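# Carry the tube rack through the door to the desk

## Task

Take the tube rack from the counter, carry it through the door that swings shut by itself, and set it on the desk. At the finish the rack must stand upright, each tube must be seated all the way down in a hole, and the door must be closed. If the rack or any tube touches the floor, the task fails. One robot or both may be used. At the end the grippers must have released and the robots must have moved away. If a robot falls over or is left tilted, the task fails.

## Robot and tools

Robots: two identical Hello Robot Stretch 3 units, r1 and r2. Each has a two-wheel base, 0.33 m long and 0.34 m wide, with a passive omni wheel at the rear. A lift rides up a mast, and an arm telescopes out to the robot's RIGHT side, so to move the gripper forward you drive the base. The base cannot move sideways. It spins about the midpoint of the drive wheels, 0.05 m behind its front edge. With the arm retracted and the wrist folded, a spin sweeps a radius of 0.28 m. An unfolded, level gripper reaches beyond that.

Frames: the base frame has its origin on the floor between the drive wheels, x forward, y left, z up. hand_pose is given in this frame, at the point where the closed fingertips meet. The odometry frame is the base frame as it was when the scene began. Each robot reports in its own frames. Only images, lidar_m and the depth grids show where the two robots are relative to each other.

execute_actions: the argument actions is a list holding zero or one action, plus an optional cameras list. Camera names are r1_head_camera, r1_nav_camera, r1_wrist_camera, r2_head_camera, r2_nav_camera, r2_wrist_camera, or all. If cameras is null or omitted you get every camera; [] gives none. The action is an object keyed by "r1" and/or "r2", and each robot gets its own entry. Inside a robot's entry:
- base: exactly one command, which is an offset from where the base last reported itself. translate_m is a distance in metres, -1 to 1, positive forward. rotate_rad is a turn in radians, -3.2 to 3.2, positive counter-clockwise seen from above.
- joints: absolute targets by name. lift_m 0 to 1.1 (arm height on the mast). arm_m 0 to 0.52 (extension). wrist_yaw_rad -1.345 to 4.42 (0 is along the arm, positive toward the front, 3.0 is folded over the base). wrist_pitch_rad -1.57 to 0.451 (0 is level, negative tips the fingers down). wrist_roll_rad -2.911 to 2.911. gripper_m -0.089 to 0.179 (larger is wider; the real fingertip gap is 0.007 m smaller when nearly closed, 0.025 m smaller when wide, and zero below 0.007). head_pan_rad -3.953 to 1.73 (0 forward, positive left, -1.57 along the arm). head_tilt_rad -1.53 to 0.419 (negative looks down).
- contact_limits: {"arm_m": effort percent, 1 to 100}. The arm motion halts with contact_stop at about that effort, and the limit also caps how hard the arm holds until the next action.
All motions in one action start at the same moment. If an action has an unknown key or an out-of-range number, it is rejected and nothing moves. A joint or robot you leave out of an action may keep pushing toward its old target. After a stop is reported, any later calls in the same reply are skipped. An empty actions list just returns the state and images.

wait(seconds 0 to 10): commands nothing and returns state and images. zoom_image(camera, region [x0, y0, x1, y1] in pixels, at most 504x504): gives a closer look at that camera's latest full image. finished_scene(scene): pass the current scene's number. It ends the scene for good, so the goal must already hold and stay that way.

Result lines: base_status and joint_status tell how each motion ended. done for the base means the wheels turned the commanded amount, even if they slipped. off_target means the part stopped short and may still be pushing. After contact_stop, time_out or torque_fault, the old target is dropped. A lift or arm that hits something stops and goes slack until you command it again. A slack lift can sag under a load. The base, wrist and head have no contact stop. A wrist servo that strains for several seconds switches off for 10 s (torque_fault). on_its_own lists things you did not command, and its held-at value is the target, not the position. motor_effort is a percentage, positive toward higher joint values, with the peak in brackets. It has a fixed bias plus noise. A positive wheel effort means the wheel pushes forward. base_odometry counts wheel turns, and its heading runs -3.142 to 3.142. turned_by_wheels and turned_by_imu show the turn since the last result. base_tilt is in degrees, positive when leaning forward or right, with a fixed bias of up to about 4. lidar_m gives 12 distances in metres, one per 30-degree sector, from straight ahead going counter-clockwise (4th left, 7th behind, 10th right). It scans a plane 0.17 m above the floor and uses - for nothing seen. wrist_depth_mm and head_depth_mm are 7x7 grids of median depth in mm, with the head grid rotated sideways. Camera calibration lines give K and T_world_to_cam relative to the carrying robot's base frame, with small errors.

Speed: the base moves fast only when the arm is stowed (lift_m below 0.30, arm_m below 0.03, wrist_yaw_rad above 2.54). Otherwise it moves slowly.

Gripping: to grasp, send a gripper_m smaller than the object's width. To release, send at least 0.02 more than the value where contact began. Neither the reading nor done confirms that something is held.

Cautions: only fold or unfold the wrist with lift_m between 0.32 and 0.95, pitch -0.4 and roll near 0. Once folded, lift_m can go down to 0.25. If yaw is below -0.4, keep pitch at -0.5 or lower. Pushing on something rigid with the gripper higher than about 0.45 m can tip the robot, and so can a second push after a stop. Driving while hooked on something fixed, or snagging furniture, can also tip it, especially when reversing. If that happens, undo the move in small steps, free the gripper, and drop the lift to about 0.2. Robots must never press on each other; once bases touch, any more driving presses hard. The two robots' travel can differ by up to 2.5 cm per metre, which strains a load they carry together. Avoid drops, slips, slams and hard shoves. Loose objects may occasionally get nudged.

Each tool is called after ">>>" by a JSON object that holds its "method" and its "body".

## Session

>>> {"method": "execute_actions", "body": {"actions": []}}

Scene clock: 0.00 s.
r1.base_odometry: x=+0.000 y=+0.000 heading=+0.000 (m, m, rad; r1's odometry frame)
r1.turned_by_wheels: +0.000 (rad since the last result)
r1.turned_by_imu: +0.000 (rad since the last result)
r1.base_tilt: forward=-2.5 right=-0.9 (deg)
r1.lidar_m: 1.89 2.00 2.39 1.54 1.17 0.72 0.64 0.64 0.77 0.85 0.85 1.02
r1.head_depth_mm: 1369 1389 1400 1419 1441 1448 1472 / 1615 1707 1732 1772 1781 1812 1840 / 1669 2067 2051 2037 2007 1990 1963 / 1661 2014 2019 1977 1967 1923 1908 / 1650 1973 1943 1936 1905 1894 1853 / 1630 1904 1877 1865 1847 1820 1806 / 1626 1861 1861 1829 1800 1792 1771
r1.base_status: not commanded
r1.joint_positions: lift_m=+0.573 arm_m=+0.003 wrist_yaw_rad=+3.097 wrist_pitch_rad=-0.440 wrist_roll_rad=-0.015 gripper_m=+0.037 head_pan_rad=-0.018 head_tilt_rad=-0.011
r1.joint_status: not commanded
r1.motor_effort: left_wheel=+0 right_wheel=+0 lift_m=+27 arm_m=+0 wrist_yaw_rad=+0 wrist_pitch_rad=+7 wrist_roll_rad=+0 gripper_m=-1 head_pan_rad=+0 head_tilt_rad=+2 (%)
r1.hand_pose: x=-0.0114 y=+0.0736 z=+0.5803 quat_wxyz=(+0.169, +0.688, +0.141, +0.692) (m; r1's base frame)
r1.wrist_depth_mm: - - - - - - - / - - - - - - - / - - - - - - - / - - - - - - - / 986 - - - - - - / 862 866 866 864 873 857 854 / 747 742 - 744 711 733 743
r2.base_odometry: x=+0.000 y=+0.000 heading=+0.000 (m, m, rad; r2's odometry frame)
r2.turned_by_wheels: +0.000 (rad since the last result)
r2.turned_by_imu: +0.000 (rad since the last result)
r2.base_tilt: forward=+2.9 right=+1.2 (deg)
r2.lidar_m: 1.42 2.49 1.89 1.80 1.10 0.78 0.75 0.77 0.87 0.83 0.85 1.15
r2.head_depth_mm: 1953 2115 2149 2176 2214 2241 1976 / 2040 2293 2312 2339 2362 2374 1982 / 2030 2280 2304 1483 2341 2354 1834 / 2016 2269 2288 2320 2336 2363 1997 / 2012 2272 2304 2297 2324 2359 2017 / 2000 2252 2273 2293 2316 2355 2017 / 1991 2234 2280 2285 2335 2344 2018
r2.base_status: not commanded
r2.joint_positions: lift_m=+0.403 arm_m=+0.002 wrist_yaw_rad=+3.019 wrist_pitch_rad=-0.381 wrist_roll_rad=+0.014 gripper_m=+0.037 head_pan_rad=-0.001 head_tilt_rad=+0.002
r2.joint_status: not commanded
r2.motor_effort: left_wheel=-1 right_wheel=+0 lift_m=+30 arm_m=+0 wrist_yaw_rad=+0 wrist_pitch_rad=+7 wrist_roll_rad=+0 gripper_m=+0 head_pan_rad=+0 head_tilt_rad=+1 (%)
r2.hand_pose: x=+0.0068 y=+0.0798 z=+0.4245 quat_wxyz=(+0.177, +0.706, +0.090, +0.680) (m; r2's base frame)
r2.wrist_depth_mm: - - - - - - - / - - - - - - - / - - - - - - - / 997 919 943 975 935 911 919 / 765 765 - 772 783 765 766 / 652 647 - 632 610 637 630 / 558 566 - 566 546 553 536
pictures: r1_head_camera (sideways: a quarter turn clockwise sets it upright), r1_nav_camera (sideways: a quarter turn counterclockwise sets it upright), r1_wrist_camera, r2_head_camera (sideways: a quarter turn clockwise sets it upright), r2_nav_camera (sideways: a quarter turn counterclockwise sets it upright), r2_wrist_camera
Images, in order (width x height): r1_head_camera 896x504, r1_nav_camera 672x504, r1_wrist_camera 644x364, r2_head_camera 896x504, r2_nav_camera 672x504, r2_wrist_camera 644x364.

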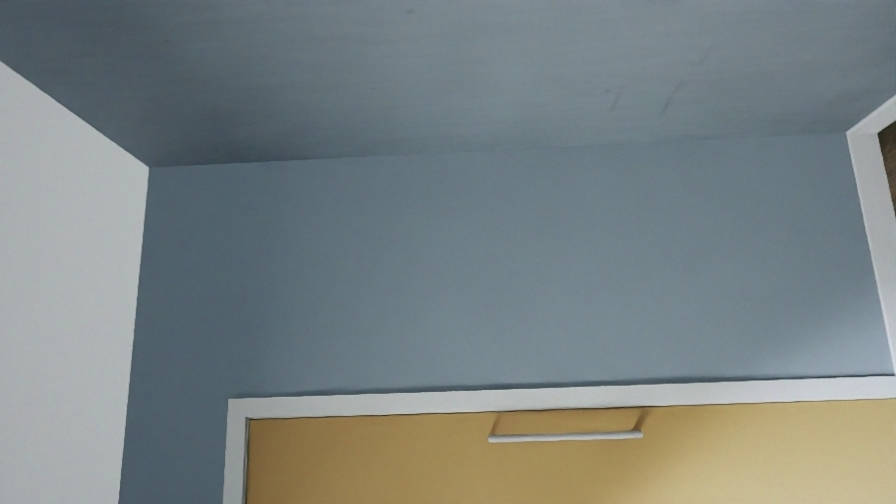

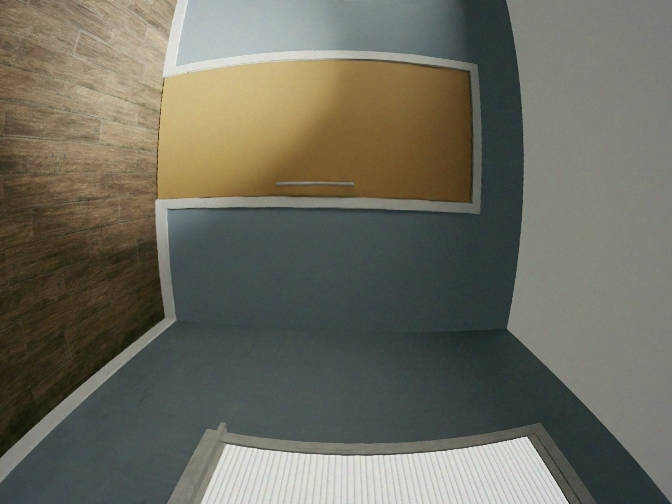

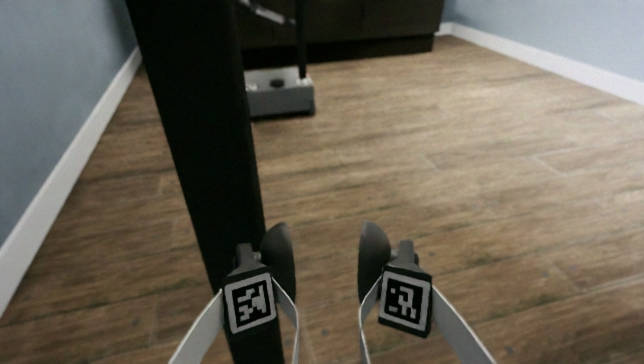

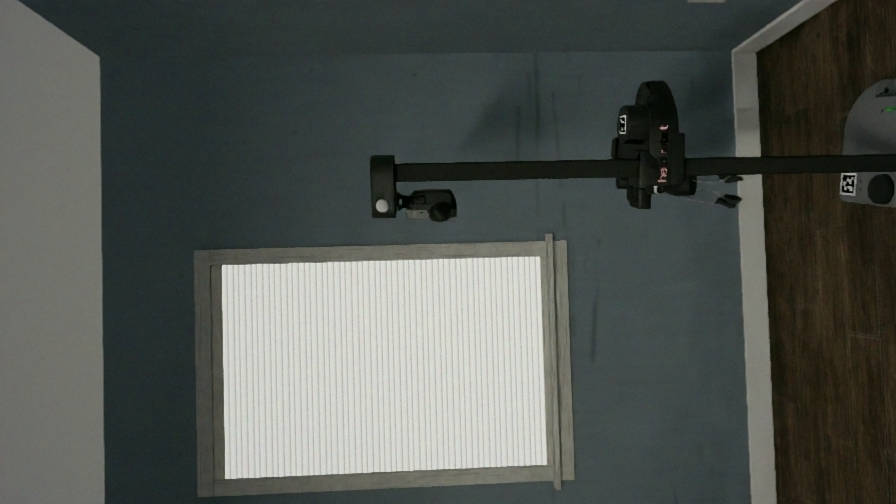

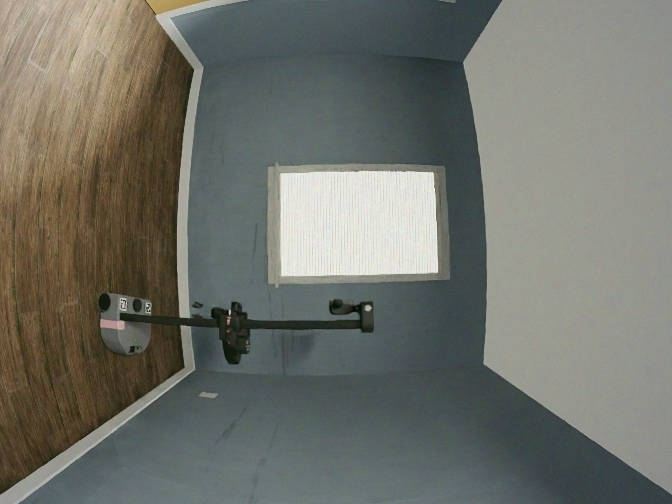

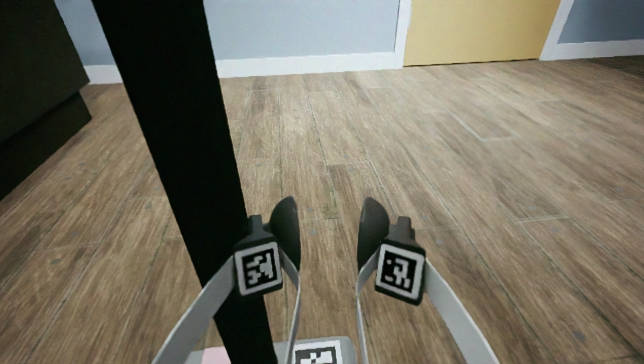

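>>> {"method": "execute_actions", "body": {"actions": [{"r1":{"base":{"rotate_rad":0.4},"joints":{"lift_m":0.25,"head_tilt_rad":-0.6}},"r2":{"base":{"rotate_rad":-1.57},"joints":{"head_pan_rad":-1.8,"head_tilt_rad":-0.5,"lift_m":0.9}}}], "cameras": []}}

>>> {"method": "execute_actions", "body": {"actions": [{"r1":{"base":{"translate_m":1}}}], "cameras": []}}

>>> {"method": "execute_actions", "body": {"actions": [{"r1":{"base":{"translate_m":0.8}}}], "cameras": []}}

>>> {"method": "execute_actions", "body": {"actions": [{"r1":{"base":{"translate_m":0.25},"joints":{"lift_m":0.32}}}], "cameras": ["r1_nav_camera","r2_nav_camera","r2_head_camera"]}}

Scene clock: 14.20 s.
r1.base_odometry: x=+0.000 y=+0.000 heading=+0.400 (m, m, rad; r1's odometry frame)
r1.turned_by_wheels: +0.400 (rad since the last result)
r1.turned_by_imu: +0.398 (rad since the last result)
r1.base_tilt: forward=-2.5 right=-1.0 (deg)
r1.lidar_m: 1.98 2.22 1.44 1.45 0.77 0.64 0.64 0.71 0.85 0.85 0.95 1.53
r1.head_depth_mm: 1581 1719 1900 2127 1849 1474 1226 / 1600 1757 1950 2163 1855 1476 1226 / 1614 1766 1970 2185 1847 1478 1229 / 1637 1798 2013 2209 1852 1481 1229 / 1670 1831 2054 2250 1881 1487 1232 / 1687 1851 2070 2274 1865 1481 1232 / 1695 1900 2123 2290 1871 1491 1233
r1.base_status: done
r1.joint_positions: lift_m=+0.250 arm_m=+0.003 wrist_yaw_rad=+3.097 wrist_pitch_rad=-0.441 wrist_roll_rad=-0.015 gripper_m=+0.037 head_pan_rad=-0.018 head_tilt_rad=-0.592
r1.joint_status: all done
r1.motor_effort: left_wheel=-3(8) right_wheel=+2(5) lift_m=+22(23) arm_m=+0(0) wrist_yaw_rad=+0(0) wrist_pitch_rad=+7(7) wrist_roll_rad=+0(0) gripper_m=-1(1) head_pan_rad=+0(0) head_tilt_rad=-3(35) (%)
r1.hand_pose: x=-0.0114 y=+0.0736 z=+0.2577 quat_wxyz=(+0.169, +0.688, +0.141, +0.692) (m; r1's base frame)
r1.wrist_depth_mm: 686 824 - - - - - / 715 865 - - - - - / 706 812 871 847 845 837 833 / 656 677 - 666 662 666 643 / 565 565 - 554 560 551 542 / 476 505 - - 480 465 467 / - - - - 398 403 402
r2.base_odometry: x=+0.000 y=+0.000 heading=-1.570 (m, m, rad; r2's odometry frame)
r2.turned_by_wheels: -1.570 (rad since the last result)
r2.turned_by_imu: -1.566 (rad since the last result)
r2.base_tilt: forward=+2.8 right=+1.3 (deg)
r2.lidar_m: 0.83 0.85 1.15 1.46 2.49 1.88 1.80 1.10 0.79 0.75 0.77 0.87
r2.head_depth_mm: 1249 1378 1070 950 1098 1227 - / 1214 1340 1010 912 1048 1171 - / 1184 1302 1067 879 1005 1113 - / 1147 1264 1094 860 960 1099 - / 1122 1228 1102 833 921 1061 - / 1094 1195 1113 815 887 1017 - / 1069 1165 1117 791 858 973 1084
r2.base_status: done
r2.joint_positions: lift_m=+0.900 arm_m=+0.002 wrist_yaw_rad=+3.019 wrist_pitch_rad=-0.381 wrist_roll_rad=+0.014 gripper_m=+0.037 head_pan_rad=-1.793 head_tilt_rad=-0.494
r2.joint_status: all done
r2.motor_effort: left_wheel=+3(8) right_wheel=-3(6) lift_m=+38(39) arm_m=-1(0) wrist_yaw_rad=+0(0) wrist_pitch_rad=+7(7) wrist_roll_rad=+0(0) gripper_m=-2(1) head_pan_rad=-2(32) head_tilt_rad=-2(20) (%)
r2.hand_pose: x=+0.0067 y=+0.0797 z=+0.9206 quat_wxyz=(+0.177, +0.706, +0.090, +0.680) (m; r2's base frame)
r2.wrist_depth_mm: - - - - - - 834 / - - - - - - 847 / - - - - - - 904 / - - - - - - 889 / - - - - - - 903 / - - - - - - 872 / - - - - - - 914
pictures: none
No camera images: the call's "cameras" was empty. Leave "cameras" out to get every camera's image.

Scene clock: 19.13 s.
r1.base_odometry: x=+0.921 y=+0.389 heading=+0.400 (m, m, rad; r1's odometry frame)
r1.turned_by_wheels: +0.000 (rad since the last result)
r1.turned_by_imu: +0.006 (rad since the last result)
r1.base_tilt: forward=-2.5 right=-1.0 (deg)
r1.lidar_m: 1.01 1.13 1.84 2.12 1.41 1.63 1.62 1.26 1.05 1.04 1.17 1.01
r1.head_depth_mm: 770 844 940 1052 1188 1351 1220 / 791 870 953 1071 1221 1379 1220 / 805 882 974 1094 1253 1390 1225 / 815 898 995 1120 1277 1423 1230 / 827 909 1016 1138 1308 1442 1227 / 839 929 1034 1161 1338 1455 1230 / 853 938 1054 1186 1359 1481 1239
r1.base_status: done
r1.joint_positions: lift_m=+0.250 arm_m=+0.003 wrist_yaw_rad=+3.097 wrist_pitch_rad=-0.441 wrist_roll_rad=-0.015 gripper_m=+0.037 head_pan_rad=-0.018 head_tilt_rad=-0.594
r1.joint_status: not commanded
r1.motor_effort: left_wheel=-4(11) right_wheel=+2(6) lift_m=+22(23) arm_m=+1(0) wrist_yaw_rad=+0(0) wrist_pitch_rad=+7(7) wrist_roll_rad=+1(1) gripper_m=+0(1) head_pan_rad=+0(0) head_tilt_rad=-2(4) (%)
r1.hand_pose: x=-0.0114 y=+0.0736 z=+0.2577 quat_wxyz=(+0.169, +0.688, +0.141, +0.692) (m; r1's base frame)
r1.wrist_depth_mm: - - - - - - - / - - - - - - - / 885 874 846 855 844 830 819 / 696 674 - 668 650 667 654 / 560 559 - 555 571 544 542 / 473 498 - - 476 460 462 / - - - - 400 402 403
r2.base_odometry: x=+0.000 y=+0.000 heading=-1.570 (m, m, rad; r2's odometry frame)
r2.turned_by_wheels: +0.000 (rad since the last result)
r2.turned_by_imu: +0.001 (rad since the last result)
r2.base_tilt: forward=+2.7 right=+1.1 (deg)
r2.lidar_m: 0.83 0.85 1.14 2.42 2.49 1.88 1.80 1.10 0.78 0.75 0.77 0.87
r2.head_depth_mm: 1253 1385 1072 950 1098 1227 - / 1214 1338 1013 912 1048 1172 - / 1184 1300 1068 881 1002 1110 - / 1151 1264 1094 859 963 1101 - / 1122 1224 1101 831 923 1059 - / 1093 1192 1111 817 889 1017 - / 1067 1164 1117 790 856 975 1080
r2.base_status: not commanded
r2.joint_positions: lift_m=+0.900 arm_m=+0.002 wrist_yaw_rad=+3.019 wrist_pitch_rad=-0.381 wrist_roll_rad=+0.014 gripper_m=+0.037 head_pan_rad=-1.793 head_tilt_rad=-0.494
r2.joint_status: not commanded
r2.motor_effort: left_wheel=+3(3) right_wheel=-4(4) lift_m=+37(38) arm_m=-1(1) wrist_yaw_rad=+0(0) wrist_pitch_rad=+7(7) wrist_roll_rad=+0(0) gripper_m=-1(0) head_pan_rad=-3(3) head_tilt_rad=-2(2) (%)
r2.hand_pose: x=+0.0067 y=+0.0797 z=+0.9206 quat_wxyz=(+0.177, +0.706, +0.090, +0.680) (m; r2's base frame)
r2.wrist_depth_mm: - - - - - - 854 / - - - - - - 861 / - - - - - - 870 / - - - - - - 857 / - - - - - - 899 / - - - - - - 909 / - - - - - - 899
pictures: none
No camera images: the call's "cameras" was empty. Leave "cameras" out to get every camera's image.

Scene clock: 23.50 s.
r1.base_odometry: x=+1.658 y=+0.700 heading=+0.400 (m, m, rad; r1's odometry frame)
r1.turned_by_wheels: +0.000 (rad since the last result)
r1.turned_by_imu: +0.005 (rad since the last result)
r1.base_tilt: forward=-2.3 right=-1.0 (deg)
r1.lidar_m: 0.23 0.25 0.41 1.98 1.83 2.40 2.40 1.45 1.21 0.47 0.27 0.23
r1.head_depth_mm: - - - - - - 299 / - - - - - - 305 / - - - - - - 311 / - - - - - - 321 / - - - - - 290 332 / - - - - - 294 344 / - - - - - 298 356
r1.base_status: done
r1.joint_positions: lift_m=+0.250 arm_m=+0.003 wrist_yaw_rad=+3.097 wrist_pitch_rad=-0.441 wrist_roll_rad=-0.015 gripper_m=+0.037 head_pan_rad=-0.018 head_tilt_rad=-0.594
r1.joint_status: not commanded
r1.motor_effort: left_wheel=-4(10) right_wheel=+2(5) lift_m=+23(23) arm_m=+0(0) wrist_yaw_rad=+0(0) wrist_pitch_rad=+7(7) wrist_roll_rad=+0(0) gripper_m=-1(0) head_pan_rad=+0(0) head_tilt_rad=-3(3) (%)
r1.hand_pose: x=-0.0114 y=+0.0736 z=+0.2577 quat_wxyz=(+0.169, +0.688, +0.141, +0.692) (m; r1's base frame)
r1.wrist_depth_mm: - - - - - 630 377 / - - - - - 631 367 / 881 849 869 855 834 567 360 / 683 671 - 660 662 594 355 / 556 557 - 543 575 519 351 / 476 504 - - 473 461 343 / - - - - 401 407 344
r2.base_odometry: x=+0.000 y=+0.000 heading=-1.570 (m, m, rad; r2's odometry frame)
r2.turned_by_wheels: +0.000 (rad since the last result)
r2.turned_by_imu: +0.001 (rad since the last result)
r2.base_tilt: forward=+2.9 right=+1.3 (deg)
r2.lidar_m: 0.83 0.85 1.14 2.42 2.49 1.82 1.80 1.10 0.79 0.75 0.77 0.87
r2.head_depth_mm: 1248 1380 1072 951 1099 1223 - / 1215 1345 1013 915 1046 1173 - / 1184 1301 1069 879 1005 1112 - / 1151 1258 1094 858 960 1101 - / 1124 1230 1105 831 925 1064 - / 1096 1188 1113 814 885 1016 - / 1065 1164 1113 790 855 974 1083
r2.base_status: not commanded
r2.joint_positions: lift_m=+0.900 arm_m=+0.002 wrist_yaw_rad=+3.019 wrist_pitch_rad=-0.381 wrist_roll_rad=+0.014 gripper_m=+0.037 head_pan_rad=-1.793 head_tilt_rad=-0.494
r2.joint_status: not commanded
r2.motor_effort: left_wheel=+3(3) right_wheel=-3(3) lift_m=+38(38) arm_m=-1(0) wrist_yaw_rad=-1(1) wrist_pitch_rad=+7(7) wrist_roll_rad=+0(0) gripper_m=+0(0) head_pan_rad=-3(3) head_tilt_rad=-2(2) (%)
r2.hand_pose: x=+0.0067 y=+0.0797 z=+0.9206 quat_wxyz=(+0.177, +0.706, +0.090, +0.680) (m; r2's base frame)
r2.wrist_depth_mm: - - - - - - 836 / - - - - - - 850 / - - - - - - 841 / - - - - - - 916 / - - - - - - 884 / - - - - - - 938 / - - - - - - 947
pictures: none
No camera images: the call's "cameras" was empty. Leave "cameras" out to get every camera's image.

Scene clock: 26.20 s.
r1.base_odometry: x=+1.888 y=+0.798 heading=+0.400 (m, m, rad; r1's odometry frame)
r1.turned_by_wheels: +0.001 (rad since the last result)
r1.turned_by_imu: -0.240 (rad since the last result)
r1.base_tilt: forward=-2.5 right=-1.0 (deg)
r1.lidar_m: - - 0.15 0.19 1.99 1.96 2.57 1.83 1.30 0.26 0.15 -
r1.head_depth_mm: - - - - - - - / - - - - - - - / - - - - - - - / - - - - - - - / - - - - - - - / - - - - - - - / - - - - - - -
r1.base_status: translate_m off_target (by the wheels' count: +0.2498 of +0.2500)
r1.joint_positions: lift_m=+0.320 arm_m=+0.003 wrist_yaw_rad=+3.098 wrist_pitch_rad=-0.443 wrist_roll_rad=-0.016 gripper_m=+0.037 head_pan_rad=-0.006 head_tilt_rad=-0.594
r1.joint_status: all done
r1.on_its_own: left_wheel is at rest, and its effort (+45) is outside its rest range (-18 to +18)
r1.motor_effort: left_wheel=+45(100) right_wheel=+5(41) lift_m=+27(35) arm_m=+1(2) wrist_yaw_rad=-1(32) wrist_pitch_rad=+9(10) wrist_roll_rad=+0(0) gripper_m=-1(0) head_pan_rad=-7(15) head_tilt_rad=-3(3) (%)
r1.hand_pose: x=-0.0115 y=+0.0733 z=+0.3270 quat_wxyz=(+0.170, +0.687, +0.142, +0.692) (m; r1's base frame)
r1.wrist_depth_mm: - - - 714 208 121 86 / - - - 786 214 124 87 / - - - 793 219 125 87 / 804 795 - 740 227 128 89 / 674 654 - 623 208 130 90 / 555 551 561 550 186 132 91 / 484 494 - - 250 127 92
r2.base_odometry: x=+0.000 y=+0.000 heading=-1.570 (m, m, rad; r2's odometry frame)
r2.turned_by_wheels: +0.000 (rad since the last result)
r2.turned_by_imu: +0.000 (rad since the last result)
r2.base_tilt: forward=+2.8 right=+1.3 (deg)
r2.lidar_m: 0.83 0.86 1.14 2.42 2.49 1.89 1.80 1.09 0.78 0.75 0.77 0.87
r2.head_depth_mm: 1248 1382 1072 949 1096 1226 - / 1216 1342 1010 912 1049 1175 - / 1181 1298 1069 878 1002 1110 - / 1152 1266 1091 857 965 1101 - / 1125 1229 1100 830 926 1063 - / 1098 1195 1111 816 887 1013 - / 1068 1161 1112 790 855 971 1085
r2.base_status: not commanded
r2.joint_positions: lift_m=+0.900 arm_m=+0.002 wrist_yaw_rad=+3.019 wrist_pitch_rad=-0.381 wrist_roll_rad=+0.014 gripper_m=+0.037 head_pan_rad=-1.793 head_tilt_rad=-0.494
r2.joint_status: not commanded
r2.motor_effort: left_wheel=+3(3) right_wheel=-3(4) lift_m=+38(38) arm_m=+0(0) wrist_yaw_rad=+0(0) wrist_pitch_rad=+7(7) wrist_roll_rad=+0(0) gripper_m=-1(0) head_pan_rad=-3(3) head_tilt_rad=-2(2) (%)
r2.hand_pose: x=+0.0067 y=+0.0797 z=+0.9206 quat_wxyz=(+0.177, +0.706, +0.090, +0.680) (m; r2's base frame)
r2.wrist_depth_mm: - - - - - - 857 / - - - - - - 850 / - - - - - - 887 / - - - - - - 896 / - - - - - - 891 / - - - - - - 889 / - - - - - - 928
pictures: r1_nav_camera (sideways: a quarter turn counterclockwise sets it upright), r2_head_camera (sideways: a quarter turn clockwise sets it upright), r2_nav_camera (sideways: a quarter turn counterclockwise sets it upright)
camera_calibration (this result's frames):
r1_nav_camera: T_world_to_cam=[[0.555778, -0.00125022, 0.83133, -1.04748], [0.0144906, -0.999832, -0.0111912, 0.0669226], [0.831205, 0.0182663, -0.555666, 0.672846], [0, 0, 0, 1]] pos_world=[0.0219214, 0.0533114, 1.24543]
r2_head_camera: T_world_to_cam=[[0.113167, 0.486797, -0.866154, 1.1495], [0.974767, -0.223218, 0.00190533, -0.0038785], [-0.192413, -0.844513, -0.499774, 0.606482], [0, 0, 0, 1]] pos_world=[-0.00961061, -0.0482581, 1.29876]
r2_nav_camera: T_world_to_cam=[[-0.125817, -0.442825, 0.887736, -1.10813], [-0.980546, 0.191408, -0.0434916, 0.113639], [-0.150661, -0.875939, -0.458293, 0.550392], [0, 0, 0, 1]] pos_world=[0.054929, -0.0303497, 1.24091]
Images, in order (width x height): r1_nav_camera 672x504, r2_head_camera 896x504, r2_nav_camera 672x504.

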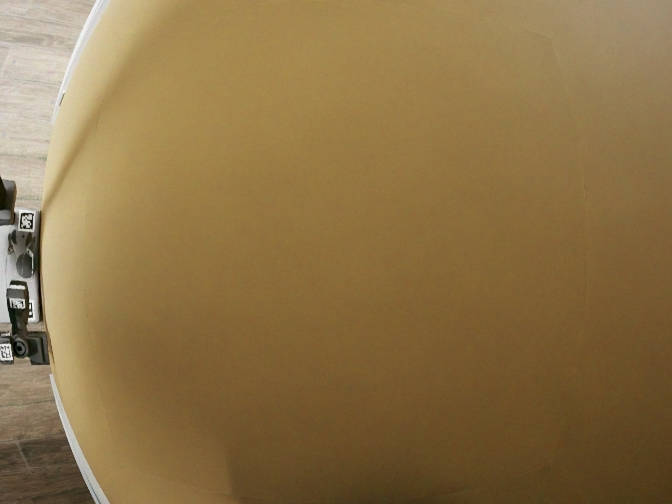

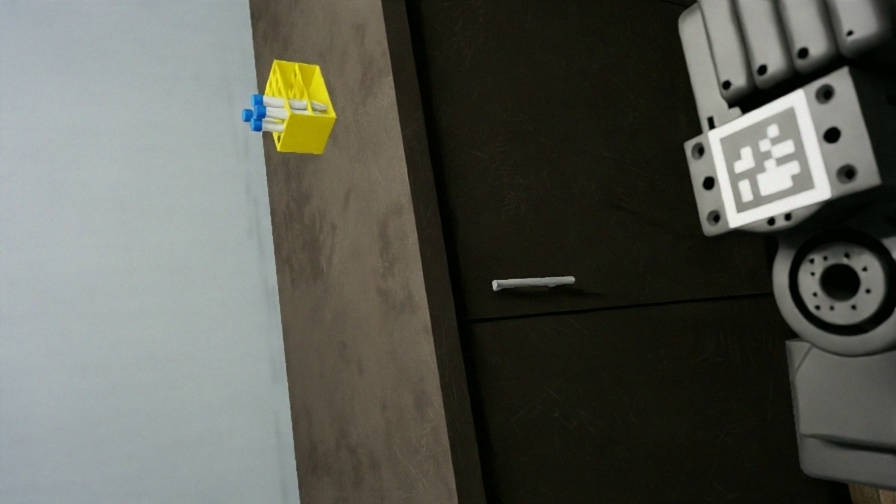

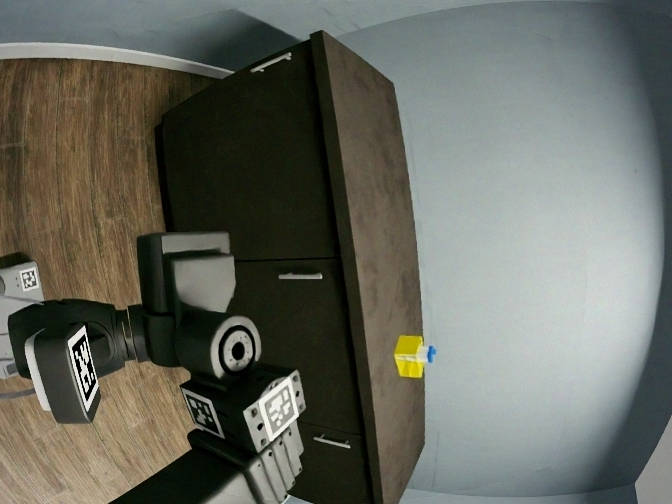

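>>> {"method": "execute_actions", "body": {"actions": [{"r1":{"base":{"translate_m":-0.5},"joints":{"lift_m":0.8}},"r2":{"base":{"rotate_rad":-1.33},"joints":{"head_pan_rad":-1.57}}}], "cameras": []}}

>>> {"method": "execute_actions", "body": {"actions": [{"r1":{"joints":{"wrist_yaw_rad":1.57,"gripper_m":0.15}},"r2":{"base":{"translate_m":0.45},"joints":{"wrist_yaw_rad":0}}}], "cameras": []}}

>>> {"method": "execute_actions", "body": {"actions": [{"r1":{"joints":{"wrist_pitch_rad":0}},"r2":{"joints":{"lift_m":1.0,"wrist_pitch_rad":0,"gripper_m":0.175}}}], "cameras": []}}

>>> {"method": "execute_actions", "body": {"actions": [{"r2":{"base":{"rotate_rad":0.53}}}]}}

Scene clock: 50.07 s.
r1.base_odometry: x=+1.428 y=+0.603 heading=+0.400 (m, m, rad; r1's odometry frame)
r1.turned_by_wheels: +0.000 (rad since the last result)
r1.turned_by_imu: +0.000 (rad since the last result)
r1.base_tilt: forward=-2.5 right=-1.0 (deg)
r1.lidar_m: 0.56 0.57 0.74 1.89 1.97 1.67 2.07 1.87 1.32 1.26 0.82 0.59
r1.head_depth_mm: 438 482 537 607 695 815 978 / 433 477 531 598 684 800 961 / 429 473 525 591 671 787 945 / 426 468 520 582 666 773 926 / 422 463 514 576 656 762 907 / 418 459 507 570 648 749 890 / 414 454 503 563 636 737 874
r1.base_status: done
r1.joint_positions: lift_m=+0.800 arm_m=+0.003 wrist_yaw_rad=+3.098 wrist_pitch_rad=-0.443 wrist_roll_rad=-0.016 gripper_m=+0.037 head_pan_rad=-0.011 head_tilt_rad=-0.593
r1.joint_status: all done
r1.motor_effort: left_wheel=+1(36) right_wheel=+0(5) lift_m=+31(32) arm_m=+1(1) wrist_yaw_rad=-1(1) wrist_pitch_rad=+9(9) wrist_roll_rad=+0(0) gripper_m=+0(0) head_pan_rad=-4(9) head_tilt_rad=-3(4) (%)
r1.hand_pose: x=-0.0115 y=+0.0733 z=+0.8068 quat_wxyz=(+0.170, +0.687, +0.142, +0.692) (m; r1's base frame)
r1.wrist_depth_mm: - - - - - 897 642 / - - - - - 922 662 / - - - - - 940 649 / - - - - - 935 650 / - - - - - 976 667 / - - - - - 978 695 / - - - 969 957 947 690
r2.base_odometry: x=+0.000 y=+0.000 heading=-2.900 (m, m, rad; r2's odometry frame)
r2.turned_by_wheels: -1.330 (rad since the last result)
r2.turned_by_imu: -1.326 (rad since the last result)
r2.base_tilt: forward=+2.7 right=+1.5 (deg)
r2.lidar_m: 0.75 0.84 0.83 0.83 0.93 1.53 2.42 1.54 1.80 1.80 0.90 0.75
r2.head_depth_mm: 1435 1565 1720 1919 1845 1543 - / 1460 1590 1763 1967 1830 1519 - / 1487 1623 1789 2005 1835 1475 - / 1509 1654 1826 2047 1844 1489 - / 1542 1700 1878 2106 1838 1494 - / 1558 1728 1913 2150 1859 1494 1268 / 1594 1757 1877 1478 1514 1497 1253
r2.base_status: done
r2.joint_positions: lift_m=+0.900 arm_m=+0.002 wrist_yaw_rad=+3.019 wrist_pitch_rad=-0.381 wrist_roll_rad=+0.014 gripper_m=+0.037 head_pan_rad=-1.577 head_tilt_rad=-0.494
r2.joint_status: all done
r2.motor_effort: left_wheel=+2(8) right_wheel=-4(8) lift_m=+38(39) arm_m=+0(0) wrist_yaw_rad=-1(1) wrist_pitch_rad=+7(7) wrist_roll_rad=+1(0) gripper_m=-1(0) head_pan_rad=+3(21) head_tilt_rad=-2(2) (%)
r2.hand_pose: x=+0.0067 y=+0.0797 z=+0.9206 quat_wxyz=(+0.177, +0.706, +0.090, +0.680) (m; r2's base frame)
r2.wrist_depth_mm: 920 - 811 800 766 747 730 / 998 972 907 866 851 809 819 / - - - 951 917 918 861 / - - - - - 983 975 / - - - - - - - / - - - - - - - / - - - - - - -
pictures: none
No camera images: the call's "cameras" was empty. Leave "cameras" out to get every camera's image.

Scene clock: 56.03 s.
r1.base_odometry: x=+1.428 y=+0.603 heading=+0.400 (m, m, rad; r1's odometry frame)
r1.turned_by_wheels: +0.000 (rad since the last result)
r1.turned_by_imu: +0.002 (rad since the last result)
r1.base_tilt: forward=-2.5 right=-0.9 (deg)
r1.lidar_m: 0.55 0.57 0.74 1.88 1.96 2.07 2.07 1.86 1.32 1.26 0.82 0.58
r1.head_depth_mm: 438 482 537 606 695 816 982 / 433 478 531 596 684 800 962 / 430 472 526 590 675 784 940 / 426 468 519 583 664 774 926 / 422 463 513 575 655 757 906 / 418 458 508 567 645 749 891 / 414 454 503 562 639 739 871
r1.base_status: not commanded
r1.joint_positions: lift_m=+0.800 arm_m=+0.003 wrist_yaw_rad=+1.573 wrist_pitch_rad=-0.443 wrist_roll_rad=-0.016 gripper_m=+0.150 head_pan_rad=-0.011 head_tilt_rad=-0.593
r1.joint_status: all done
r1.motor_effort: left_wheel=+1(1) right_wheel=+0(0) lift_m=+31(31) arm_m=+1(1) wrist_yaw_rad=-2(3) wrist_pitch_rad=+9(9) wrist_roll_rad=+0(0) gripper_m=+0(82) head_pan_rad=-5(5) head_tilt_rad=-3(4) (%)
r1.hand_pose: x=+0.1998 y=-0.1474 z=+0.8068 quat_wxyz=(+0.601, +0.595, -0.372, +0.383) (m; r1's base frame)
r1.wrist_depth_mm: 417 425 440 436 449 453 458 / 463 460 469 487 485 490 496 / 503 506 515 523 532 534 540 / 549 563 561 584 592 591 607 / 608 605 631 638 653 657 674 / 662 - 695 723 742 756 792 / 739 826 812 824 852 860 878
r2.base_odometry: x=-0.437 y=-0.108 heading=-2.900 (m, m, rad; r2's odometry frame)
r2.turned_by_wheels: +0.000 (rad since the last result)
r2.turned_by_imu: +0.001 (rad since the last result)
r2.base_tilt: forward=+2.7 right=+1.3 (deg)
r2.lidar_m: 0.31 0.35 0.74 0.73 0.83 1.36 2.85 1.92 1.90 0.69 0.37 0.31
r2.head_depth_mm: 1509 1646 1812 2022 1826 1543 - / 1540 1677 1848 2055 1840 1529 - / 1564 1708 1890 2105 1846 - - / 1587 1742 1899 2084 1726 - 1232 / 1622 1787 1128 1019 1137 1203 1219 / 1644 1810 1107 787 802 836 875 / 1604 1676 1116 753 610 639 661
r2.base_status: done
r2.joint_positions: lift_m=+0.900 arm_m=+0.002 wrist_yaw_rad=+0.002 wrist_pitch_rad=-0.381 wrist_roll_rad=+0.014 gripper_m=+0.037 head_pan_rad=-1.577 head_tilt_rad=-0.494
r2.joint_status: all done
r2.motor_effort: left_wheel=+3(9) right_wheel=-4(4) lift_m=+39(39) arm_m=+0(0) wrist_yaw_rad=-3(3) wrist_pitch_rad=+7(7) wrist_roll_rad=+0(0) gripper_m=+0(1) head_pan_rad=+4(2) head_tilt_rad=-2(2) (%)
r2.hand_pose: x=-0.0210 y=-0.3763 z=+0.9206 quat_wxyz=(+0.690, +0.134, -0.699, -0.134) (m; r2's base frame)
r2.wrist_depth_mm: 477 729 730 - - - - / 405 403 510 - - - - / 290 325 563 - - - - / 254 361 586 - - - - / 283 379 564 - - - - / 289 389 550 - - - - / 294 389 698 - - - -
pictures: none
No camera images: the call's "cameras" was empty. Leave "cameras" out to get every camera's image.

Scene clock: 57.90 s.
r1.base_odometry: x=+1.428 y=+0.603 heading=+0.400 (m, m, rad; r1's odometry frame)
r1.turned_by_wheels: +0.000 (rad since the last result)
r1.turned_by_imu: +0.001 (rad since the last result)
r1.base_tilt: forward=-2.4 right=-1.0 (deg)
r1.lidar_m: 0.56 0.57 0.74 1.89 1.96 2.07 2.07 1.86 1.32 1.26 0.82 0.58
r1.head_depth_mm: 437 482 537 606 694 815 978 / 433 478 530 598 685 800 953 / 430 472 526 592 675 788 922 / 426 469 519 584 662 775 924 / 421 463 513 576 655 759 907 / 417 459 508 569 647 749 891 / 415 455 502 561 638 735 873
r1.base_status: not commanded
r1.joint_positions: lift_m=+0.800 arm_m=+0.003 wrist_yaw_rad=+1.573 wrist_pitch_rad=-0.023 wrist_roll_rad=-0.016 gripper_m=+0.150 head_pan_rad=-0.011 head_tilt_rad=-0.593
r1.joint_status: all done
r1.motor_effort: left_wheel=+1(0) right_wheel=+0(0) lift_m=+30(31) arm_m=+1(1) wrist_yaw_rad=-2(2) wrist_pitch_rad=+13(12) wrist_roll_rad=+0(0) gripper_m=+0(0) head_pan_rad=-4(5) head_tilt_rad=-3(4) (%)
r1.hand_pose: x=+0.2343 y=-0.1472 z=+0.9086 quat_wxyz=(+0.509, +0.502, -0.489, +0.499) (m; r1's base frame)
r1.wrist_depth_mm: 432 450 442 452 451 458 471 / 449 449 462 462 466 466 481 / 456 464 473 475 488 485 490 / 471 474 481 484 491 496 506 / 481 498 494 499 506 519 528 / 498 - 504 521 525 532 538 / 512 527 524 530 543 547 563
r2.base_odometry: x=-0.437 y=-0.108 heading=-2.900 (m, m, rad; r2's odometry frame)
r2.turned_by_wheels: +0.000 (rad since the last result)
r2.turned_by_imu: +0.000 (rad since the last result)
r2.base_tilt: forward=+2.8 right=+1.3 (deg)
r2.lidar_m: 0.31 0.35 0.74 0.73 0.83 1.36 2.86 1.92 1.90 0.69 0.37 0.31
r2.head_depth_mm: 1515 1650 1813 1952 - - - / 1536 1676 1850 2040 - - - / 1564 1708 1891 - - - - / 1590 1745 1894 - - 1447 1234 / 1612 1780 1124 1046 1130 1207 1219 / 1647 1813 1109 787 801 835 874 / 1616 1671 1115 752 611 637 659
r2.base_status: not commanded
r2.joint_positions: lift_m=+1.000 arm_m=+0.002 wrist_yaw_rad=+0.002 wrist_pitch_rad=-0.020 wrist_roll_rad=+0.014 gripper_m=+0.175 head_pan_rad=-1.577 head_tilt_rad=-0.494
r2.joint_status: all done
r2.motor_effort: left_wheel=+3(2) right_wheel=-3(4) lift_m=+38(41) arm_m=+0(0) wrist_yaw_rad=-2(2) wrist_pitch_rad=+9(12) wrist_roll_rad=+0(0) gripper_m=-1(82) head_pan_rad=+3(3) head_tilt_rad=-2(2) (%)
r2.hand_pose: x=-0.0209 y=-0.4032 z=+1.1092 quat_wxyz=(+0.702, +0.008, -0.712, -0.007) (m; r2's base frame)
r2.wrist_depth_mm: 810 - - - - - - / 816 - - - - - - / 788 - - - - - - / 801 - - - - - - / 481 612 643 - - - - / 459 434 534 - - - - / 350 379 585 - - - -
pictures: none
No camera images: the call's "cameras" was empty. Leave "cameras" out to get every camera's image.

Scene clock: 59.73 s.
r1.base_odometry: x=+1.428 y=+0.603 heading=+0.400 (m, m, rad; r1's odometry frame)
r1.turned_by_wheels: +0.000 (rad since the last result)
r1.turned_by_imu: +0.000 (rad since the last result)
r1.base_tilt: forward=-2.4 right=-0.9 (deg)
r1.lidar_m: 0.56 0.57 0.74 1.89 1.96 2.00 2.07 1.87 1.32 1.26 0.82 0.58
r1.head_depth_mm: 438 482 537 605 694 814 981 / 433 477 530 597 681 799 956 / 430 472 524 592 674 787 924 / 426 468 519 582 665 772 922 / 422 464 514 574 655 761 908 / 419 458 508 570 647 747 887 / 415 454 502 562 638 737 873
r1.base_status: not commanded
r1.joint_positions: lift_m=+0.800 arm_m=+0.003 wrist_yaw_rad=+1.573 wrist_pitch_rad=-0.023 wrist_roll_rad=-0.016 gripper_m=+0.150 head_pan_rad=-0.011 head_tilt_rad=-0.593
r1.joint_status: not commanded
r1.motor_effort: left_wheel=+1(1) right_wheel=+0(0) lift_m=+31(31) arm_m=+1(1) wrist_yaw_rad=-2(2) wrist_pitch_rad=+13(13) wrist_roll_rad=+0(0) gripper_m=+0(0) head_pan_rad=-4(5) head_tilt_rad=-4(3) (%)
r1.hand_pose: x=+0.2343 y=-0.1472 z=+0.9086 quat_wxyz=(+0.509, +0.502, -0.489, +0.499) (m; r1's base frame)
r1.wrist_depth_mm: 441 446 445 451 451 454 474 / 444 450 458 463 475 466 485 / 454 461 474 477 482 479 487 / 466 477 485 504 491 504 498 / 480 483 488 506 513 517 526 / 490 - 513 513 531 541 536 / 510 519 522 530 538 539 566
r2.base_odometry: x=-0.437 y=-0.108 heading=-2.370 (m, m, rad; r2's odometry frame)
r2.turned_by_wheels: +0.530 (rad since the last result)
r2.turned_by_imu: +0.529 (rad since the last result)
r2.base_tilt: forward=+2.7 right=+1.3 (deg)
r2.lidar_m: 0.35 0.73 0.73 0.83 1.37 2.86 1.93 1.89 0.68 0.37 0.31 0.31
r2.head_depth_mm: 1650 1788 1074 847 - - - / 1443 1616 1081 779 - - - / 1274 1404 1086 - - - - / 1137 1243 877 - - 608 711 / 1026 1113 1101 745 545 494 594 / 930 1003 1042 732 565 454 511 / 857 914 972 749 566 454 410
r2.base_status: done
r2.joint_positions: lift_m=+1.000 arm_m=+0.002 wrist_yaw_rad=+0.002 wrist_pitch_rad=-0.020 wrist_roll_rad=+0.014 gripper_m=+0.175 head_pan_rad=-1.577 head_tilt_rad=-0.494
r2.joint_status: not commanded
r2.motor_effort: left_wheel=-4(9) right_wheel=+3(8) lift_m=+39(38) arm_m=-1(0) wrist_yaw_rad=-1(2) wrist_pitch_rad=+9(9) wrist_roll_rad=+0(1) gripper_m=-1(0) head_pan_rad=+3(2) head_tilt_rad=-2(2) (%)
r2.hand_pose: x=-0.0211 y=-0.4032 z=+1.1092 quat_wxyz=(+0.702, +0.008, -0.712, -0.007) (m; r2's base frame)
r2.wrist_depth_mm: 569 657 782 - - - - / 565 679 820 - - - - / 576 685 853 - - - - / 610 718 835 - - - - / 592 659 659 569 640 645 - / 480 431 461 458 461 623 - / 349 361 362 357 395 930 -
pictures: r1_head_camera (sideways: a quarter turn clockwise sets it upright), r1_nav_camera (sideways: a quarter turn counterclockwise sets it upright), r1_wrist_camera, r2_head_camera (sideways: a quarter turn clockwise sets it upright), r2_nav_camera (sideways: a quarter turn counterclockwise sets it upright), r2_wrist_camera
camera_calibration (this result's frames):
r1_head_camera: T_world_to_cam=[[-0.517344, 0.0471537, -0.854478, 1.13628], [0.0745566, 0.997168, 0.00988764, -0.0121732], [0.852524, -0.0585916, -0.519394, 0.623684], [0, 0, 0, 1]] pos_world=[0.0570493, -0.00489838, 1.29498]
r1_nav_camera: T_world_to_cam=[[0.554568, -0.00412345, 0.832128, -1.04851], [0.00931399, -0.999894, -0.011162, 0.0669163], [0.832086, 0.0139405, -0.554471, 0.671286], [0, 0, 0, 1]] pos_world=[0.0222792, 0.0532276, 1.24545]
r1_wrist_camera: T_world_to_cam=[[-0.0123269, -0.999864, 0.0109722, -0.153027], [-0.192171, -0.00839953, -0.981325, 0.971015], [0.981284, -0.0142053, -0.192041, 0.11092], [0, 0, 0, 1]] pos_world=[0.0758705, -0.143275, 0.975862]
r2_head_camera: T_world_to_cam=[[0.00611239, 0.499814, -0.866111, 1.1501], [0.999958, -0.00892755, 0.00190509, -0.00403186], [-0.00678006, -0.866087, -0.499848, 0.605446], [0, 0, 0, 1]] pos_world=[0.00110678, -0.0505045, 1.29875]
r2_nav_camera: T_world_to_cam=[[-0.0278999, -0.459582, 0.887697, -1.10868], [-0.99878, -0.0233774, -0.0434941, 0.113753], [0.0407411, -0.887828, -0.458369, 0.549323], [0, 0, 0, 1]] pos_world=[0.0603027, -0.0191639, 1.24091]
r2_wrist_camera: T_world_to_cam=[[-0.999936, -0.00416523, -0.0104769, -0.0127065], [0.00910306, 0.25, -0.968203, 1.20074], [0.00665202, -0.968237, -0.249946, 0.0515091], [0, 0, 0, 1]] pos_world=[-0.0239787, -0.250366, 1.1753]
Images, in order (width x height): r1_head_camera 896x504, r1_nav_camera 672x504, r1_wrist_camera 644x364, r2_head_camera 896x504, r2_nav_camera 672x504, r2_wrist_camera 644x364.

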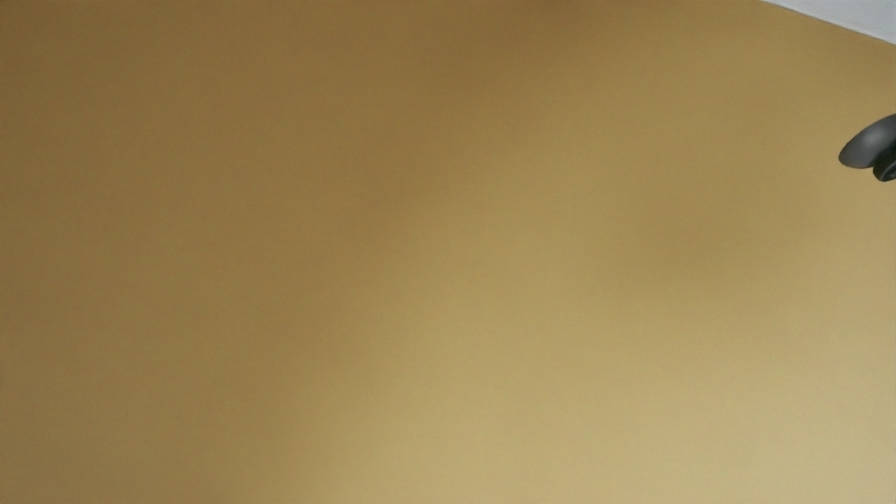

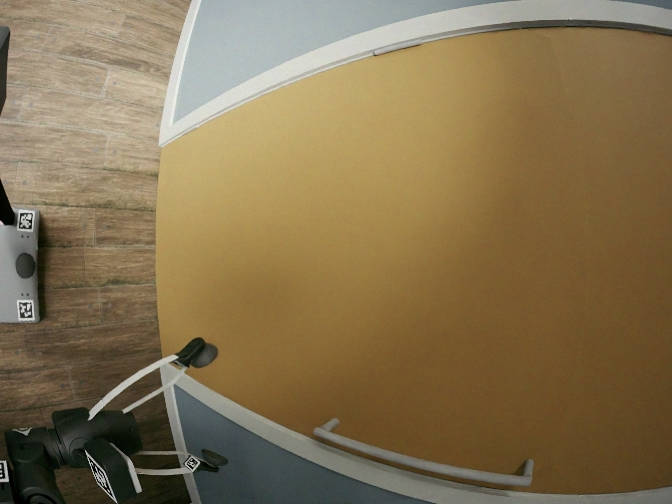

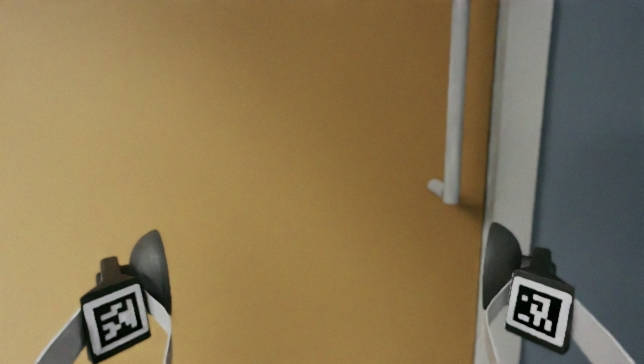

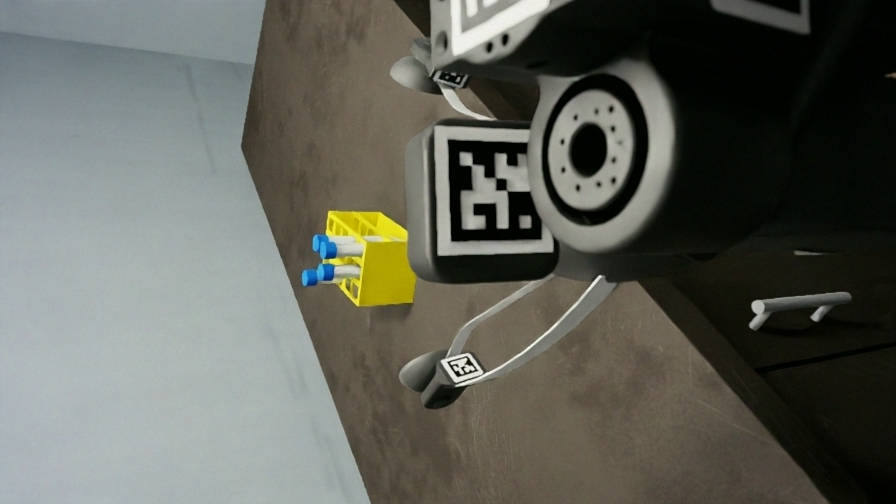

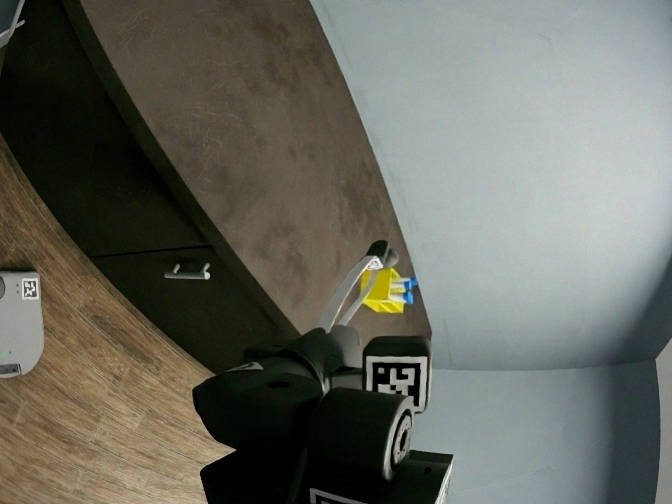

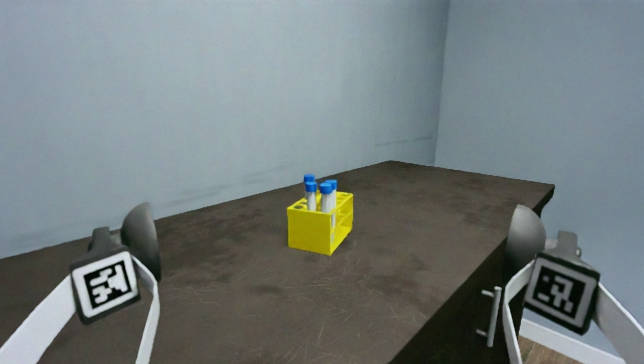

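>>> {"method": "execute_actions", "body": {"actions": [{"r1":{"base":{"translate_m":0.27},"joints":{"arm_m":0.17,"lift_m":0.84}},"r2":{"base":{"translate_m":0.11},"joints":{"wrist_yaw_rad":-0.35,"arm_m":0.3,"lift_m":0.87}}}], "cameras": ["r1_wrist_camera","r2_wrist_camera","r2_head_camera"]}}

Scene clock: 71.37 s.
r1.base_odometry: x=+1.676 y=+0.708 heading=+0.400 (m, m, rad; r1's odometry frame)
r1.turned_by_wheels: +0.000 (rad since the last result)
r1.turned_by_imu: +0.003 (rad since the last result)
r1.base_tilt: forward=-2.3 right=-1.0 (deg)
r1.lidar_m: 0.29 0.29 0.39 0.97 1.97 2.36 2.34 1.84 1.31 1.25 0.42 0.30
r1.head_depth_mm: - - - 290 321 376 454 / - - - 287 316 369 445 / - - - 286 311 363 436 / - - - - 307 358 427 / - - - - 303 352 419 / - - - - 299 346 412 / - - - - 296 341 403
r1.base_status: done
r1.joint_positions: lift_m=+0.840 arm_m=+0.170 wrist_yaw_rad=+1.571 wrist_pitch_rad=-0.021 wrist_roll_rad=-0.016 gripper_m=+0.150 head_pan_rad=-0.011 head_tilt_rad=-0.593
r1.joint_status: all done
r1.motor_effort: left_wheel=+1(6) right_wheel=+0(2) lift_m=+31(34) arm_m=+5(5) wrist_yaw_rad=-1(2) wrist_pitch_rad=+12(13) wrist_roll_rad=+0(0) gripper_m=-1(0) head_pan_rad=-5(5) head_tilt_rad=-3(3) (%)
r1.hand_pose: x=+0.2343 y=-0.3146 z=+0.9490 quat_wxyz=(+0.509, +0.501, -0.490, +0.499) (m; r1's base frame)
r1.wrist_depth_mm: 199 201 205 148 209 198 214 / 205 207 209 210 216 204 219 / 210 212 214 215 220 209 226 / 216 217 222 222 226 215 231 / 219 225 227 227 233 220 239 / 227 - 234 235 239 228 245 / 230 239 240 242 247 234 255
r2.base_odometry: x=-0.516 y=-0.185 heading=-2.370 (m, m, rad; r2's odometry frame)
r2.turned_by_wheels: +0.000 (rad since the last result)
r2.turned_by_imu: +0.001 (rad since the last result)
r2.base_tilt: forward=+2.7 right=+1.3 (deg)
r2.lidar_m: 0.26 0.66 0.66 0.75 1.23 2.94 2.22 1.97 0.50 0.27 0.23 0.23
r2.head_depth_mm: 1535 1756 1074 749 - - 1182 / 1329 1472 1075 - 557 727 962 / 1158 1282 822 - 523 501 674 / 1035 1131 1094 743 542 451 524 / 934 1009 1041 743 563 452 397 / 849 913 973 750 565 453 378 / 778 834 894 751 566 454 379
r2.base_status: done
r2.joint_positions: lift_m=+0.870 arm_m=+0.300 wrist_yaw_rad=-0.349 wrist_pitch_rad=-0.019 wrist_roll_rad=+0.014 gripper_m=+0.175 head_pan_rad=-1.577 head_tilt_rad=-0.494
r2.joint_status: all done
r2.motor_effort: left_wheel=-4(6) right_wheel=+3(8) lift_m=+20(36) arm_m=+3(3) wrist_yaw_rad=-1(3) wrist_pitch_rad=+9(9) wrist_roll_rad=+0(0) gripper_m=+0(1) head_pan_rad=+2(2) head_tilt_rad=-2(2) (%)
r2.hand_pose: x=-0.1089 y=-0.6850 z=+0.9801 quat_wxyz=(+0.691, -0.117, -0.702, -0.129) (m; r2's base frame)
r2.wrist_depth_mm: 421 522 703 - - - - / 428 529 740 - - - - / 433 552 683 - - - - / 429 503 419 234 522 527 - / 326 353 244 241 323 323 - / 248 223 232 233 232 231 - / 177 182 183 182 183 181 174
pictures: r1_wrist_camera, r2_head_camera (sideways: a quarter turn clockwise sets it upright), r2_wrist_camera
camera_calibration (this result's frames):
r1_wrist_camera: T_world_to_cam=[[-0.0140398, -0.999841, 0.0109491, -0.320426], [-0.190581, -0.00807362, -0.981638, 1.00932], [0.981571, -0.0158687, -0.190438, 0.114145], [0, 0, 0, 1]] pos_world=[0.0758166, -0.310415, 1.01603]
r2_head_camera: T_world_to_cam=[[0.00611247, 0.499828, -0.866103, 1.15009], [0.999958, -0.00892758, 0.00190505, -0.00403181], [-0.00678001, -0.866079, -0.499861, 0.605463], [0, 0, 0, 1]] pos_world=[0.00110678, -0.0505044, 1.29875]
r2_wrist_camera: T_world_to_cam=[[-0.940603, 0.339347, -0.0104764, 0.138708], [0.0942945, 0.231474, -0.968261, 1.14363], [-0.326151, -0.911737, -0.249723, -0.250746], [0, 0, 0, 1]] pos_world=[-0.0591506, -0.540405, 1.04617]
Images, in order (width x height): r1_wrist_camera 644x364, r2_head_camera 896x504, r2_wrist_camera 644x364.

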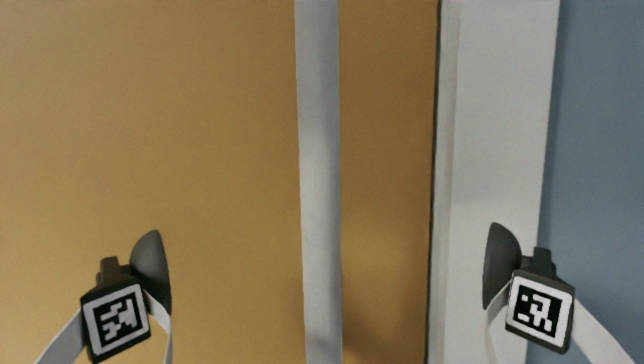

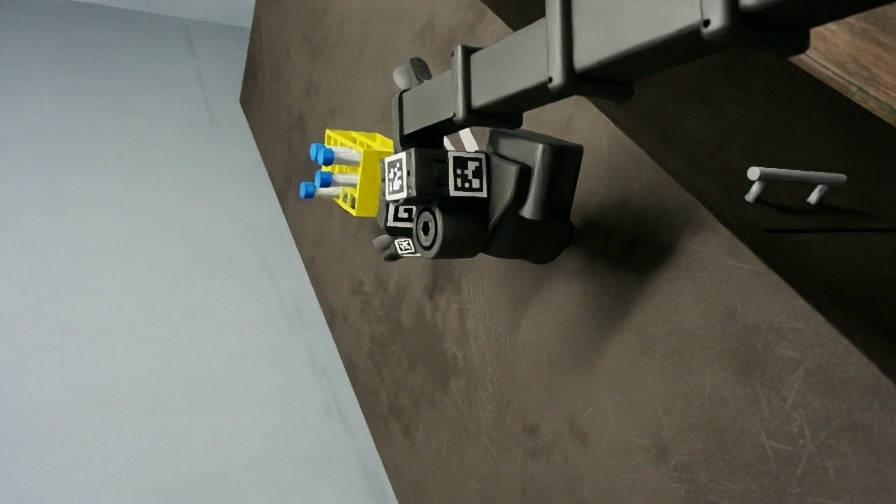

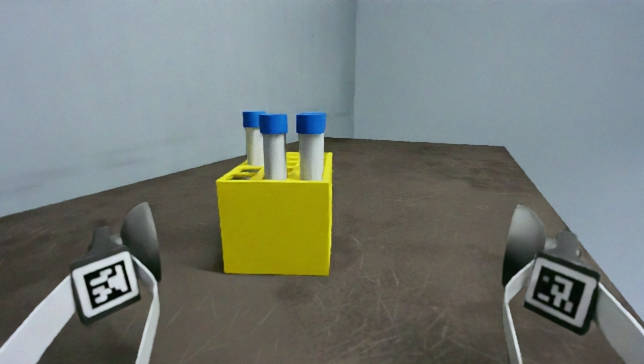

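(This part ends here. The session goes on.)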